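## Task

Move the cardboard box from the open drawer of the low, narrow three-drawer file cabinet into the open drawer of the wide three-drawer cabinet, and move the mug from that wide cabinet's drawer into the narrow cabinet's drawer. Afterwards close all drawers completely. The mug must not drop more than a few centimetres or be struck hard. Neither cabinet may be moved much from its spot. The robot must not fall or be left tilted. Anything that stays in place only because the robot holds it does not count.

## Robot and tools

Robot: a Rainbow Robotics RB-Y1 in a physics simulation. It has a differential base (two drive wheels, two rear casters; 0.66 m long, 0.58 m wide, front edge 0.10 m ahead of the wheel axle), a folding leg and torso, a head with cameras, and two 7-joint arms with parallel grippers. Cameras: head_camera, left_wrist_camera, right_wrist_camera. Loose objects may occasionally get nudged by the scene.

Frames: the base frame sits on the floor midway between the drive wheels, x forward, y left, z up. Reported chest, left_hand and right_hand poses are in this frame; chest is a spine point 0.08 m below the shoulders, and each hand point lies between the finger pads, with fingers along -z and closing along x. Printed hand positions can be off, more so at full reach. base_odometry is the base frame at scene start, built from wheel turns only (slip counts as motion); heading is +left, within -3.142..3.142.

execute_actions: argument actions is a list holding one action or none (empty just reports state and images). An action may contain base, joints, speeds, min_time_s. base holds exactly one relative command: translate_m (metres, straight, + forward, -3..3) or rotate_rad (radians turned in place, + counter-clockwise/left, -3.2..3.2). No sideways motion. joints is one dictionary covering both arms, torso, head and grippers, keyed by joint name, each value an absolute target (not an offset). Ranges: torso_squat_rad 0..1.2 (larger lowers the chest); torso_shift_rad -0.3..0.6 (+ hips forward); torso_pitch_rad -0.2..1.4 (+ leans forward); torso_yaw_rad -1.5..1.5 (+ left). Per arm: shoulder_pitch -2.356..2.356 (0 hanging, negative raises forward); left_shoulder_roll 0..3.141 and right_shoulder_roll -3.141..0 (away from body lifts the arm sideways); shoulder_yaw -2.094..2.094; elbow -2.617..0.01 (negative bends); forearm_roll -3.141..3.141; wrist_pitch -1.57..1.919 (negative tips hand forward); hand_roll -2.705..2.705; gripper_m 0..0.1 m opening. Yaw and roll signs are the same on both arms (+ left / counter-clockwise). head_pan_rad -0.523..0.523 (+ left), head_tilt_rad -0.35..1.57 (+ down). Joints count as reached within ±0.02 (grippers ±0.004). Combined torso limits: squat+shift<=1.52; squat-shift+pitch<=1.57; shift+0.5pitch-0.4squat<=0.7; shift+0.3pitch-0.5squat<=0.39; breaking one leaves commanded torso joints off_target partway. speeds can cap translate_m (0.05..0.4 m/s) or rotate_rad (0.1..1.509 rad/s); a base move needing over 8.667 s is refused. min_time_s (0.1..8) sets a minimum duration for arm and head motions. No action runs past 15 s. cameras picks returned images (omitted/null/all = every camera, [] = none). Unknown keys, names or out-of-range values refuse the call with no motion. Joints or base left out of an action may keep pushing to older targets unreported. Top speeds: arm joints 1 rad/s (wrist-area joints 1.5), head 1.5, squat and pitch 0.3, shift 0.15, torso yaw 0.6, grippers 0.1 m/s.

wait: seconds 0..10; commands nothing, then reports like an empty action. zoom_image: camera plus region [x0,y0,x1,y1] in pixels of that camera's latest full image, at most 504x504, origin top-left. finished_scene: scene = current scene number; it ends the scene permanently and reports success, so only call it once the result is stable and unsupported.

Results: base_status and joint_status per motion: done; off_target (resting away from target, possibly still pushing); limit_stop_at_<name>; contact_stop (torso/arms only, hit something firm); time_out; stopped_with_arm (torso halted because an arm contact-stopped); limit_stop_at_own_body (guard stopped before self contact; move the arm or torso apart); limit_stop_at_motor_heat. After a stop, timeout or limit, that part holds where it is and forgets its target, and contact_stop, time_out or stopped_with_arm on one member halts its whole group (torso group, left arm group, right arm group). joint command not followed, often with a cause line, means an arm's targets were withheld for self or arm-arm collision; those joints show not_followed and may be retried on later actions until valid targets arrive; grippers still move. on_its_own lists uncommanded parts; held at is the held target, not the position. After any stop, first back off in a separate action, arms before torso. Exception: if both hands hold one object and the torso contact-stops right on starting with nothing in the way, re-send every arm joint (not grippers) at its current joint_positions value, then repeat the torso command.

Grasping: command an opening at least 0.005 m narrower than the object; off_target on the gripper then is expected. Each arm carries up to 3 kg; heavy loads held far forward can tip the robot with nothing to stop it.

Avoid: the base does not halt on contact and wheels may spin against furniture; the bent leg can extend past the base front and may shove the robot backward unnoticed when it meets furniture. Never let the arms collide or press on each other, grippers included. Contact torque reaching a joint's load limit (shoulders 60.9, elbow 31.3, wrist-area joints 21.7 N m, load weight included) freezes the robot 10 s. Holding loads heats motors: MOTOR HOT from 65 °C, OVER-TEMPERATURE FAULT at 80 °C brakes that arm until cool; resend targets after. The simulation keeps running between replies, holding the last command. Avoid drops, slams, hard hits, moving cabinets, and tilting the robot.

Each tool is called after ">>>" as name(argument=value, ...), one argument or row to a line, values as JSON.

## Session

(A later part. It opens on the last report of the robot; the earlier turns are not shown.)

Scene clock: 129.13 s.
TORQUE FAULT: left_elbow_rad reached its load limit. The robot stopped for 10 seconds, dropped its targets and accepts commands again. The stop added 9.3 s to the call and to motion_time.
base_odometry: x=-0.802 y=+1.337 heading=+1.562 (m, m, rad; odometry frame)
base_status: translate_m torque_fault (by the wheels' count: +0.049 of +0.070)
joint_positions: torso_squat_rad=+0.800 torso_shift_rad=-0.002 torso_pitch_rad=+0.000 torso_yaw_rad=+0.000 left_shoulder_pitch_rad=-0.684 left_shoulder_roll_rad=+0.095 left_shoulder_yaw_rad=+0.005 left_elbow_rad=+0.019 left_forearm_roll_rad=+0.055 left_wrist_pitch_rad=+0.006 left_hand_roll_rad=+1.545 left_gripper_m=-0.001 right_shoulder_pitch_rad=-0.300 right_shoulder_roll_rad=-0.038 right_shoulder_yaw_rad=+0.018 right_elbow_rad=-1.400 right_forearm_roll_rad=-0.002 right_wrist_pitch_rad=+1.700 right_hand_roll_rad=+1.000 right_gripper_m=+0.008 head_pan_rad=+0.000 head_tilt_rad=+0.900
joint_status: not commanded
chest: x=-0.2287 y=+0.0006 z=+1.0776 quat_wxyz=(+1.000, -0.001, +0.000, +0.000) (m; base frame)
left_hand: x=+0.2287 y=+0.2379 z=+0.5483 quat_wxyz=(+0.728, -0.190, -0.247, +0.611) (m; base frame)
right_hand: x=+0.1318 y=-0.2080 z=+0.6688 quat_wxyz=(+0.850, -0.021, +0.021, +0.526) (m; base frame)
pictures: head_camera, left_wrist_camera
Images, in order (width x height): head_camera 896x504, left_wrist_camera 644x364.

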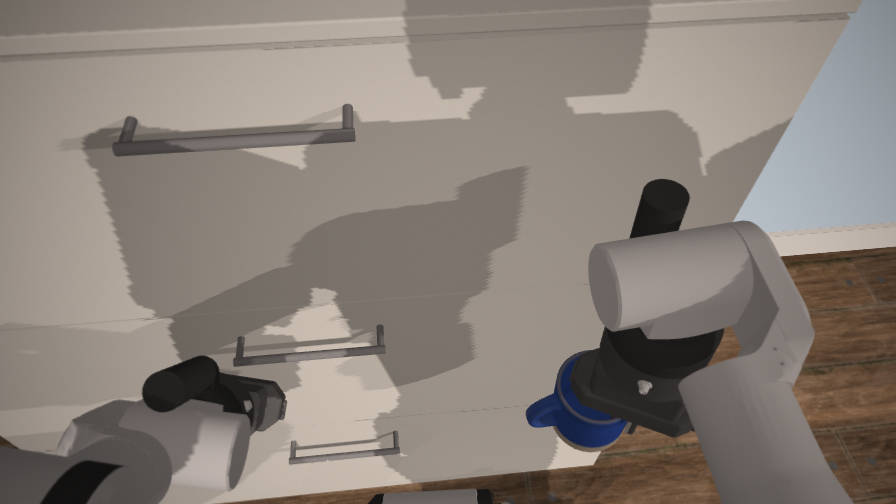

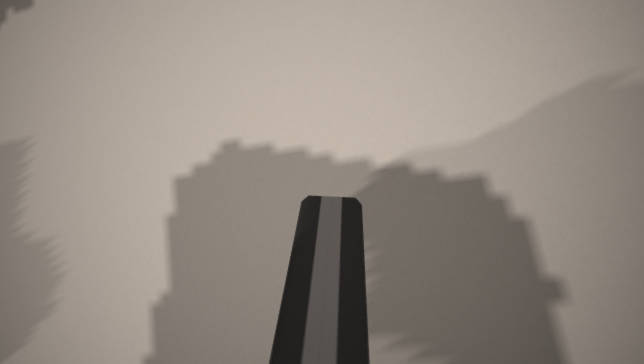

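>>> execute_actions(
  actions=[
    {"base":{"translate_m":-0.5},"joints":{"torso_squat_rad":0.3,"left_shoulder_pitch_rad":-0.1,"left_elbow_rad":-0.2,"right_shoulder_pitch_rad":-0.9,"right_elbow_rad":-0.8}},
  ],
  cameras=[],
)

>>> execute_actions(
  actions=[
    {"base":{"rotate_rad":-2.56}},
  ],
  cameras=[],
)

>>> execute_actions(
  actions=[
    {"base":{"translate_m":2.25}},
  ],
  cameras=[],
)

>>> execute_actions(
  actions=[
    {"base":{"rotate_rad":-0.575}},
  ],
  cameras=[],
)

>>> execute_actions(
  actions=[
    {"base":{"translate_m":0.4},"joints":{"head_tilt_rad":1.1}},
  ],
  cameras=["head_camera"],
)

Scene clock: 132.57 s.
base_odometry: x=-0.807 y=+0.837 heading=+1.560 (m, m, rad; odometry frame)
base_status: done
joint_positions: torso_squat_rad=+0.300 torso_shift_rad=-0.001 torso_pitch_rad=+0.000 torso_yaw_rad=+0.000 left_shoulder_pitch_rad=-0.100 left_shoulder_roll_rad=+0.097 left_shoulder_yaw_rad=+0.005 left_elbow_rad=-0.200 left_forearm_roll_rad=+0.055 left_wrist_pitch_rad=+0.003 left_hand_roll_rad=+1.545 left_gripper_m=+0.000 right_shoulder_pitch_rad=-0.900 right_shoulder_roll_rad=-0.038 right_shoulder_yaw_rad=+0.018 right_elbow_rad=-0.800 right_forearm_roll_rad=-0.002 right_wrist_pitch_rad=+1.700 right_hand_roll_rad=+1.000 right_gripper_m=+0.008 head_pan_rad=+0.000 head_tilt_rad=+0.900
joint_status: all done
chest: x=-0.2290 y=+0.0007 z=+1.2587 quat_wxyz=(+1.000, -0.001, +0.000, +0.000) (m; base frame)
left_hand: x=-0.0597 y=+0.2892 z=+0.5952 quat_wxyz=(+0.701, -0.072, -0.134, +0.697) (m; base frame)
right_hand: x=+0.2410 y=-0.1632 z=+0.9384 quat_wxyz=(+0.807, -0.063, +0.058, +0.584) (m; base frame)
pictures: none
No camera images: the call's "cameras" was empty. Leave "cameras" out to get every camera's image.

Scene clock: 137.43 s.
base_odometry: x=-0.807 y=+0.837 heading=-0.999 (m, m, rad; odometry frame)
base_status: done
joint_positions: torso_squat_rad=+0.300 torso_shift_rad=-0.001 torso_pitch_rad=+0.000 torso_yaw_rad=+0.000 left_shoulder_pitch_rad=-0.100 left_shoulder_roll_rad=+0.097 left_shoulder_yaw_rad=+0.005 left_elbow_rad=-0.200 left_forearm_roll_rad=+0.055 left_wrist_pitch_rad=+0.003 left_hand_roll_rad=+1.545 left_gripper_m=+0.000 right_shoulder_pitch_rad=-0.900 right_shoulder_roll_rad=-0.038 right_shoulder_yaw_rad=+0.018 right_elbow_rad=-0.800 right_forearm_roll_rad=-0.002 right_wrist_pitch_rad=+1.700 right_hand_roll_rad=+1.000 right_gripper_m=+0.008 head_pan_rad=+0.000 head_tilt_rad=+0.900
joint_status: not commanded
chest: x=-0.2290 y=+0.0007 z=+1.2587 quat_wxyz=(+1.000, -0.001, +0.000, +0.000) (m; base frame)
left_hand: x=-0.0596 y=+0.2893 z=+0.5952 quat_wxyz=(+0.701, -0.072, -0.134, +0.697) (m; base frame)
right_hand: x=+0.2410 y=-0.1632 z=+0.9385 quat_wxyz=(+0.807, -0.064, +0.058, +0.584) (m; base frame)
pictures: none
No camera images: the call's "cameras" was empty. Leave "cameras" out to get every camera's image.

Scene clock: 144.40 s.
base_odometry: x=+0.409 y=-1.056 heading=-1.000 (m, m, rad; odometry frame)
base_status: done
joint_positions: torso_squat_rad=+0.300 torso_shift_rad=-0.001 torso_pitch_rad=+0.000 torso_yaw_rad=+0.000 left_shoulder_pitch_rad=-0.100 left_shoulder_roll_rad=+0.097 left_shoulder_yaw_rad=+0.005 left_elbow_rad=-0.200 left_forearm_roll_rad=+0.055 left_wrist_pitch_rad=+0.003 left_hand_roll_rad=+1.545 left_gripper_m=+0.000 right_shoulder_pitch_rad=-0.900 right_shoulder_roll_rad=-0.038 right_shoulder_yaw_rad=+0.018 right_elbow_rad=-0.800 right_forearm_roll_rad=-0.002 right_wrist_pitch_rad=+1.700 right_hand_roll_rad=+1.000 right_gripper_m=+0.008 head_pan_rad=+0.000 head_tilt_rad=+0.900
joint_status: not commanded
chest: x=-0.2289 y=+0.0007 z=+1.2587 quat_wxyz=(+1.000, -0.001, +0.000, +0.000) (m; base frame)
left_hand: x=-0.0595 y=+0.2893 z=+0.5953 quat_wxyz=(+0.701, -0.072, -0.135, +0.697) (m; base frame)
right_hand: x=+0.2410 y=-0.1632 z=+0.9383 quat_wxyz=(+0.807, -0.063, +0.058, +0.584) (m; base frame)
pictures: none
No camera images: the call's "cameras" was empty. Leave "cameras" out to get every camera's image.

Scene clock: 147.00 s.
base_odometry: x=+0.409 y=-1.056 heading=-1.574 (m, m, rad; odometry frame)
base_status: done
joint_positions: torso_squat_rad=+0.300 torso_shift_rad=-0.001 torso_pitch_rad=+0.000 torso_yaw_rad=+0.000 left_shoulder_pitch_rad=-0.100 left_shoulder_roll_rad=+0.097 left_shoulder_yaw_rad=+0.005 left_elbow_rad=-0.200 left_forearm_roll_rad=+0.055 left_wrist_pitch_rad=+0.003 left_hand_roll_rad=+1.545 left_gripper_m=+0.000 right_shoulder_pitch_rad=-0.900 right_shoulder_roll_rad=-0.038 right_shoulder_yaw_rad=+0.018 right_elbow_rad=-0.800 right_forearm_roll_rad=-0.002 right_wrist_pitch_rad=+1.700 right_hand_roll_rad=+1.000 right_gripper_m=+0.008 head_pan_rad=+0.000 head_tilt_rad=+0.900
joint_status: not commanded
chest: x=-0.2289 y=+0.0007 z=+1.2587 quat_wxyz=(+1.000, -0.001, +0.000, +0.000) (m; base frame)
left_hand: x=-0.0595 y=+0.2893 z=+0.5953 quat_wxyz=(+0.701, -0.072, -0.134, +0.697) (m; base frame)
right_hand: x=+0.2410 y=-0.1632 z=+0.9383 quat_wxyz=(+0.807, -0.063, +0.058, +0.584) (m; base frame)
pictures: none
No camera images: the call's "cameras" was empty. Leave "cameras" out to get every camera's image.

Scene clock: 149.53 s.
base_odometry: x=+0.408 y=-1.456 heading=-1.575 (m, m, rad; odometry frame)
base_status: done
joint_positions: torso_squat_rad=+0.300 torso_shift_rad=-0.001 torso_pitch_rad=+0.000 torso_yaw_rad=+0.000 left_shoulder_pitch_rad=-0.100 left_shoulder_roll_rad=+0.097 left_shoulder_yaw_rad=+0.005 left_elbow_rad=-0.200 left_forearm_roll_rad=+0.055 left_wrist_pitch_rad=+0.003 left_hand_roll_rad=+1.545 left_gripper_m=+0.000 right_shoulder_pitch_rad=-0.900 right_shoulder_roll_rad=-0.038 right_shoulder_yaw_rad=+0.018 right_elbow_rad=-0.800 right_forearm_roll_rad=-0.002 right_wrist_pitch_rad=+1.700 right_hand_roll_rad=+1.000 right_gripper_m=+0.008 head_pan_rad=+0.000 head_tilt_rad=+1.100
joint_status: all done
chest: x=-0.2289 y=+0.0007 z=+1.2587 quat_wxyz=(+1.000, -0.001, +0.000, +0.000) (m; base frame)
left_hand: x=-0.0594 y=+0.2893 z=+0.5953 quat_wxyz=(+0.701, -0.072, -0.135, +0.697) (m; base frame)
right_hand: x=+0.2410 y=-0.1632 z=+0.9383 quat_wxyz=(+0.807, -0.063, +0.058, +0.584) (m; base frame)
pictures: head_camera
Images, in order (width x height): head_camera 896x504.

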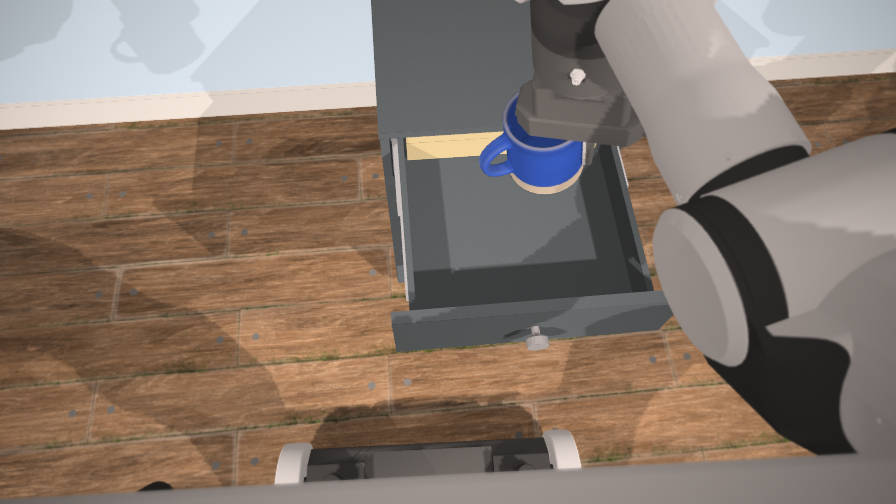

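>>> execute_actions(
  actions=[
    {"joints":{"torso_pitch_rad":0.3,"torso_squat_rad":0.5,"right_shoulder_pitch_rad":-1.2,"right_elbow_rad":-0.3,"right_wrist_pitch_rad":1.2,"head_tilt_rad":0.9},"min_time_s":2},
  ],
  cameras=["head_camera"],
)

Scene clock: 152.30 s.
base_odometry: x=+0.408 y=-1.456 heading=-1.575 (m, m, rad; odometry frame)
base_status: not commanded
joint_positions: torso_squat_rad=+0.500 torso_shift_rad=-0.001 torso_pitch_rad=+0.300 torso_yaw_rad=+0.000 left_shoulder_pitch_rad=-0.100 left_shoulder_roll_rad=+0.097 left_shoulder_yaw_rad=+0.005 left_elbow_rad=-0.200 left_forearm_roll_rad=+0.055 left_wrist_pitch_rad=+0.003 left_hand_roll_rad=+1.545 left_gripper_m=+0.000 right_shoulder_pitch_rad=-1.200 right_shoulder_roll_rad=-0.038 right_shoulder_yaw_rad=+0.018 right_elbow_rad=-0.300 right_forearm_roll_rad=-0.002 right_wrist_pitch_rad=+1.200 right_hand_roll_rad=+1.000 right_gripper_m=+0.008 head_pan_rad=+0.000 head_tilt_rad=+0.900
joint_status: all done
chest: x=-0.1374 y=+0.0007 z=+1.1904 quat_wxyz=(+0.989, -0.001, +0.150, +0.000) (m; base frame)
left_hand: x=-0.1715 y=+0.2893 z=+0.5066 quat_wxyz=(+0.713, +0.033, -0.028, +0.700) (m; base frame)
right_hand: x=+0.3094 y=-0.1403 z=+0.7394 quat_wxyz=(+0.777, -0.055, +0.058, +0.625) (m; base frame)
pictures: head_camera
Images, in order (width x height): head_camera 896x504.

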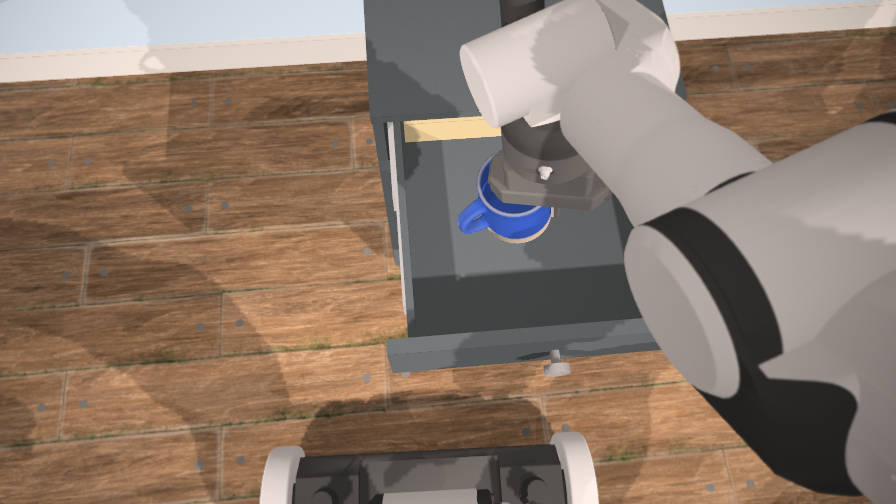

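Lower ~0.12.

>>> execute_actions(
  actions=[
    {"joints":{"torso_squat_rad":0.78}},
  ],
  cameras=["head_camera","right_wrist_camera"],
)

Scene clock: 154.23 s.
base_odometry: x=+0.408 y=-1.456 heading=-1.575 (m, m, rad; odometry frame)
base_status: not commanded
joint_positions: torso_squat_rad=+0.780 torso_shift_rad=-0.001 torso_pitch_rad=+0.300 torso_yaw_rad=+0.000 left_shoulder_pitch_rad=-0.100 left_shoulder_roll_rad=+0.097 left_shoulder_yaw_rad=+0.005 left_elbow_rad=-0.200 left_forearm_roll_rad=+0.055 left_wrist_pitch_rad=+0.003 left_hand_roll_rad=+1.545 left_gripper_m=+0.000 right_shoulder_pitch_rad=-1.200 right_shoulder_roll_rad=-0.038 right_shoulder_yaw_rad=+0.018 right_elbow_rad=-0.300 right_forearm_roll_rad=-0.002 right_wrist_pitch_rad=+1.200 right_hand_roll_rad=+1.000 right_gripper_m=+0.008 head_pan_rad=+0.000 head_tilt_rad=+0.900
joint_status: all done
chest: x=-0.1373 y=+0.0006 z=+1.0737 quat_wxyz=(+0.989, -0.001, +0.149, +0.000) (m; base frame)
left_hand: x=-0.1713 y=+0.2892 z=+0.3899 quat_wxyz=(+0.713, +0.033, -0.028, +0.700) (m; base frame)
right_hand: x=+0.3096 y=-0.1404 z=+0.6228 quat_wxyz=(+0.777, -0.055, +0.058, +0.625) (m; base frame)
pictures: head_camera, right_wrist_camera
Images, in order (width x height): head_camera 896x504, right_wrist_camera 644x364.

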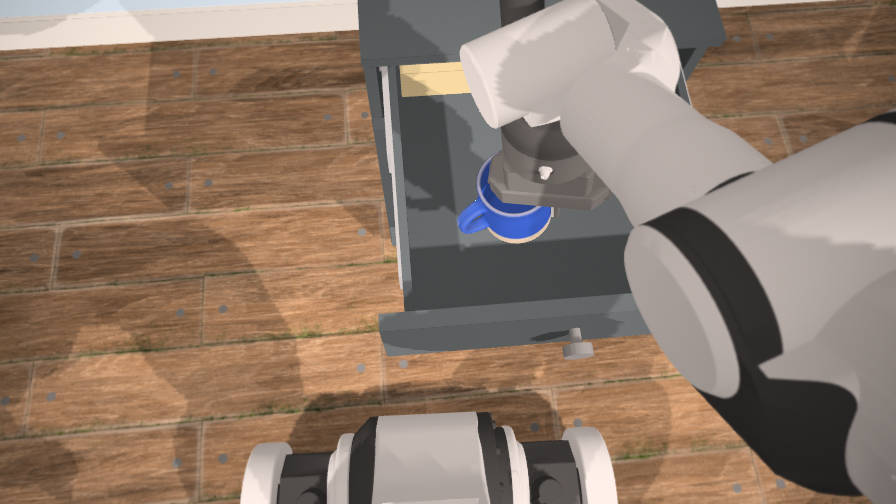

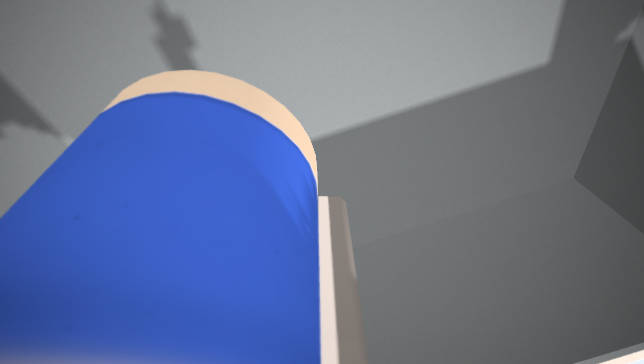

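>>> execute_actions(
  actions=[
    {"joints":{"torso_squat_rad":0.85}},
  ],
  cameras=["right_wrist_camera"],
)

Scene clock: 155.47 s.
base_odometry: x=+0.408 y=-1.456 heading=-1.575 (m, m, rad; odometry frame)
base_status: not commanded
joint_positions: torso_squat_rad=+0.850 torso_shift_rad=-0.002 torso_pitch_rad=+0.299 torso_yaw_rad=+0.000 left_shoulder_pitch_rad=-0.100 left_shoulder_roll_rad=+0.097 left_shoulder_yaw_rad=+0.005 left_elbow_rad=-0.200 left_forearm_roll_rad=+0.055 left_wrist_pitch_rad=+0.003 left_hand_roll_rad=+1.545 left_gripper_m=+0.000 right_shoulder_pitch_rad=-1.203 right_shoulder_roll_rad=-0.040 right_shoulder_yaw_rad=+0.018 right_elbow_rad=-0.302 right_forearm_roll_rad=-0.002 right_wrist_pitch_rad=+1.200 right_hand_roll_rad=+1.000 right_gripper_m=+0.009 head_pan_rad=+0.000 head_tilt_rad=+0.900
joint_status: all done
chest: x=-0.1378 y=+0.0006 z=+1.0381 quat_wxyz=(+0.989, -0.001, +0.149, +0.000) (m; base frame)
left_hand: x=-0.1709 y=+0.2892 z=+0.3542 quat_wxyz=(+0.713, +0.032, -0.029, +0.700) (m; base frame)
right_hand: x=+0.3121 y=-0.1404 z=+0.5897 quat_wxyz=(+0.777, -0.057, +0.055, +0.624) (m; base frame)
pictures: right_wrist_camera
Images, in order (width x height): right_wrist_camera 644x364.

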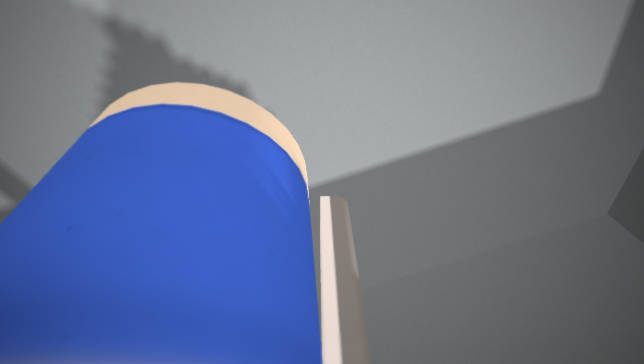

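>>> execute_actions(
  actions=[
    {"joints":{"right_gripper_m":0.04}},
  ],
  cameras=[],
)

>>> execute_actions(
  actions=[
    {"joints":{"torso_squat_rad":0.4}},
  ],
  cameras=[],
)

>>> execute_actions(
  actions=[
    {"base":{"translate_m":-0.3}},
  ],
  cameras=[],
)

>>> execute_actions(
  actions=[
    {"joints":{"torso_pitch_rad":0,"torso_squat_rad":0.8,"right_shoulder_pitch_rad":-0.7,"right_elbow_rad":-0.05,"right_wrist_pitch_rad":0,"right_shoulder_roll_rad":-0.1,"right_gripper_m":0}},
  ],
  cameras=[],
)

>>> execute_actions(
  actions=[
    {"base":{"translate_m":0.5},"speeds":{"translate_m":0.12}},
  ],
  cameras=["head_camera"],
)

Scene clock: 157.43 s.
base_odometry: x=+0.408 y=-1.456 heading=-1.575 (m, m, rad; odometry frame)
base_status: not commanded
joint_positions: torso_squat_rad=+0.850 torso_shift_rad=-0.001 torso_pitch_rad=+0.300 torso_yaw_rad=+0.000 left_shoulder_pitch_rad=-0.100 left_shoulder_roll_rad=+0.097 left_shoulder_yaw_rad=+0.005 left_elbow_rad=-0.200 left_forearm_roll_rad=+0.055 left_wrist_pitch_rad=+0.003 left_hand_roll_rad=+1.545 left_gripper_m=+0.000 right_shoulder_pitch_rad=-1.201 right_shoulder_roll_rad=-0.039 right_shoulder_yaw_rad=+0.018 right_elbow_rad=-0.300 right_forearm_roll_rad=-0.002 right_wrist_pitch_rad=+1.200 right_hand_roll_rad=+1.000 right_gripper_m=+0.040 head_pan_rad=+0.000 head_tilt_rad=+0.900
joint_status: all done
chest: x=-0.1373 y=+0.0006 z=+1.0381 quat_wxyz=(+0.989, -0.001, +0.149, +0.000) (m; base frame)
left_hand: x=-0.1712 y=+0.2892 z=+0.3542 quat_wxyz=(+0.713, +0.033, -0.028, +0.700) (m; base frame)
right_hand: x=+0.3100 y=-0.1405 z=+0.5876 quat_wxyz=(+0.777, -0.055, +0.058, +0.624) (m; base frame)
pictures: none
No camera images: the call's "cameras" was empty. Leave "cameras" out to get every camera's image.

Scene clock: 159.73 s.
base_odometry: x=+0.408 y=-1.456 heading=-1.575 (m, m, rad; odometry frame)
base_status: not commanded
joint_positions: torso_squat_rad=+0.400 torso_shift_rad=-0.001 torso_pitch_rad=+0.300 torso_yaw_rad=+0.000 left_shoulder_pitch_rad=-0.100 left_shoulder_roll_rad=+0.097 left_shoulder_yaw_rad=+0.005 left_elbow_rad=-0.200 left_forearm_roll_rad=+0.055 left_wrist_pitch_rad=+0.003 left_hand_roll_rad=+1.545 left_gripper_m=+0.000 right_shoulder_pitch_rad=-1.200 right_shoulder_roll_rad=-0.039 right_shoulder_yaw_rad=+0.018 right_elbow_rad=-0.300 right_forearm_roll_rad=-0.002 right_wrist_pitch_rad=+1.200 right_hand_roll_rad=+1.000 right_gripper_m=+0.040 head_pan_rad=+0.000 head_tilt_rad=+0.900
joint_status: all done
chest: x=-0.1375 y=+0.0007 z=+1.2209 quat_wxyz=(+0.989, -0.001, +0.149, +0.000) (m; base frame)
left_hand: x=-0.1715 y=+0.2893 z=+0.5370 quat_wxyz=(+0.713, +0.033, -0.028, +0.700) (m; base frame)
right_hand: x=+0.3096 y=-0.1404 z=+0.7701 quat_wxyz=(+0.777, -0.055, +0.058, +0.624) (m; base frame)
pictures: none
No camera images: the call's "cameras" was empty. Leave "cameras" out to get every camera's image.

Scene clock: 161.83 s.
base_odometry: x=+0.409 y=-1.156 heading=-1.576 (m, m, rad; odometry frame)
base_status: done
joint_positions: torso_squat_rad=+0.400 torso_shift_rad=-0.001 torso_pitch_rad=+0.300 torso_yaw_rad=+0.000 left_shoulder_pitch_rad=-0.100 left_shoulder_roll_rad=+0.097 left_shoulder_yaw_rad=+0.005 left_elbow_rad=-0.200 left_forearm_roll_rad=+0.055 left_wrist_pitch_rad=+0.003 left_hand_roll_rad=+1.545 left_gripper_m=+0.000 right_shoulder_pitch_rad=-1.200 right_shoulder_roll_rad=-0.038 right_shoulder_yaw_rad=+0.018 right_elbow_rad=-0.300 right_forearm_roll_rad=-0.002 right_wrist_pitch_rad=+1.200 right_hand_roll_rad=+1.000 right_gripper_m=+0.040 head_pan_rad=+0.000 head_tilt_rad=+0.900
joint_status: not commanded
chest: x=-0.1376 y=+0.0007 z=+1.2209 quat_wxyz=(+0.989, -0.001, +0.149, +0.000) (m; base frame)
left_hand: x=-0.1716 y=+0.2893 z=+0.5370 quat_wxyz=(+0.713, +0.033, -0.028, +0.700) (m; base frame)
right_hand: x=+0.3095 y=-0.1403 z=+0.7702 quat_wxyz=(+0.777, -0.055, +0.058, +0.625) (m; base frame)
pictures: none
No camera images: the call's "cameras" was empty. Leave "cameras" out to get every camera's image.

Scene clock: 164.07 s.
base_odometry: x=+0.409 y=-1.156 heading=-1.576 (m, m, rad; odometry frame)
base_status: not commanded
joint_positions: torso_squat_rad=+0.800 torso_shift_rad=-0.001 torso_pitch_rad=+0.000 torso_yaw_rad=+0.000 left_shoulder_pitch_rad=-0.100 left_shoulder_roll_rad=+0.097 left_shoulder_yaw_rad=+0.005 left_elbow_rad=-0.200 left_forearm_roll_rad=+0.055 left_wrist_pitch_rad=+0.003 left_hand_roll_rad=+1.545 left_gripper_m=+0.000 right_shoulder_pitch_rad=-0.700 right_shoulder_roll_rad=-0.100 right_shoulder_yaw_rad=+0.018 right_elbow_rad=-0.050 right_forearm_roll_rad=-0.002 right_wrist_pitch_rad=+0.000 right_hand_roll_rad=+1.000 right_gripper_m=+0.000 head_pan_rad=+0.000 head_tilt_rad=+0.900
joint_status: all done
chest: x=-0.2288 y=+0.0007 z=+1.0776 quat_wxyz=(+1.000, -0.001, +0.000, +0.000) (m; base frame)
left_hand: x=-0.0592 y=+0.2892 z=+0.4142 quat_wxyz=(+0.701, -0.072, -0.135, +0.697) (m; base frame)
right_hand: x=+0.2665 y=-0.2310 z=+0.5766 quat_wxyz=(+0.762, -0.210, -0.285, +0.542) (m; base frame)
pictures: none
No camera images: the call's "cameras" was empty. Leave "cameras" out to get every camera's image.

Scene clock: 169.10 s.
base_odometry: x=+0.406 y=-1.656 heading=-1.577 (m, m, rad; odometry frame)
base_status: done
joint_positions: torso_squat_rad=+0.800 torso_shift_rad=-0.001 torso_pitch_rad=+0.000 torso_yaw_rad=+0.000 left_shoulder_pitch_rad=-0.100 left_shoulder_roll_rad=+0.097 left_shoulder_yaw_rad=+0.005 left_elbow_rad=-0.200 left_forearm_roll_rad=+0.055 left_wrist_pitch_rad=+0.003 left_hand_roll_rad=+1.545 left_gripper_m=+0.000 right_shoulder_pitch_rad=-0.700 right_shoulder_roll_rad=-0.100 right_shoulder_yaw_rad=+0.018 right_elbow_rad=-0.050 right_forearm_roll_rad=-0.002 right_wrist_pitch_rad=+0.000 right_hand_roll_rad=+1.000 right_gripper_m=+0.000 head_pan_rad=+0.000 head_tilt_rad=+0.900
joint_status: not commanded
chest: x=-0.2287 y=+0.0007 z=+1.0776 quat_wxyz=(+1.000, -0.001, +0.000, +0.000) (m; base frame)
left_hand: x=-0.0592 y=+0.2892 z=+0.4142 quat_wxyz=(+0.701, -0.072, -0.134, +0.697) (m; base frame)
right_hand: x=+0.2664 y=-0.2310 z=+0.5763 quat_wxyz=(+0.762, -0.210, -0.285, +0.542) (m; base frame)
pictures: head_camera
Images, in order (width x height): head_camera 896x504.

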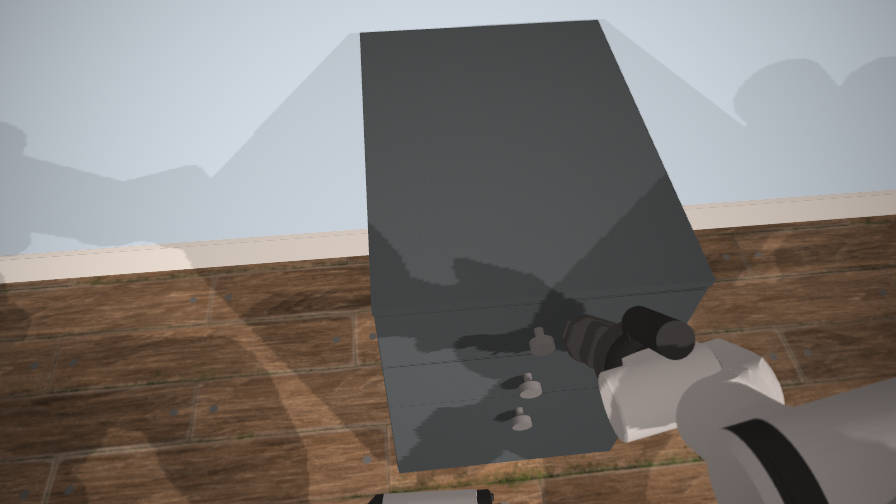

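Looks closed and flush.

>>> execute_actions(
  actions=[
    {"base":{"translate_m":-0.15}},
  ],
  cameras=["head_camera"],
)

>>> finished_scene(
  scene=1,
)

Scene clock: 171.30 s.
base_odometry: x=+0.407 y=-1.506 heading=-1.575 (m, m, rad; odometry frame)
base_status: done
joint_positions: torso_squat_rad=+0.800 torso_shift_rad=-0.001 torso_pitch_rad=+0.000 torso_yaw_rad=+0.000 left_shoulder_pitch_rad=-0.100 left_shoulder_roll_rad=+0.097 left_shoulder_yaw_rad=+0.005 left_elbow_rad=-0.200 left_forearm_roll_rad=+0.055 left_wrist_pitch_rad=+0.003 left_hand_roll_rad=+1.545 left_gripper_m=+0.000 right_shoulder_pitch_rad=-0.700 right_shoulder_roll_rad=-0.100 right_shoulder_yaw_rad=+0.018 right_elbow_rad=-0.050 right_forearm_roll_rad=-0.002 right_wrist_pitch_rad=+0.000 right_hand_roll_rad=+1.000 right_gripper_m=+0.000 head_pan_rad=+0.000 head_tilt_rad=+0.900
joint_status: not commanded
chest: x=-0.2287 y=+0.0007 z=+1.0776 quat_wxyz=(+1.000, -0.001, +0.000, +0.000) (m; base frame)
left_hand: x=-0.0593 y=+0.2892 z=+0.4142 quat_wxyz=(+0.701, -0.072, -0.135, +0.697) (m; base frame)
right_hand: x=+0.2667 y=-0.2309 z=+0.5766 quat_wxyz=(+0.762, -0.210, -0.285, +0.542) (m; base frame)
pictures: head_camera
Images, in order (width x height): head_camera 896x504.

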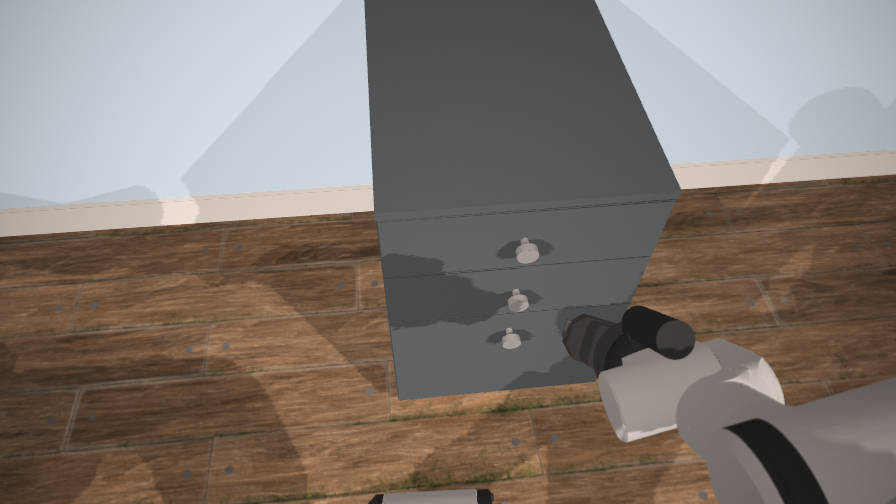

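The scene is finished: the task was done.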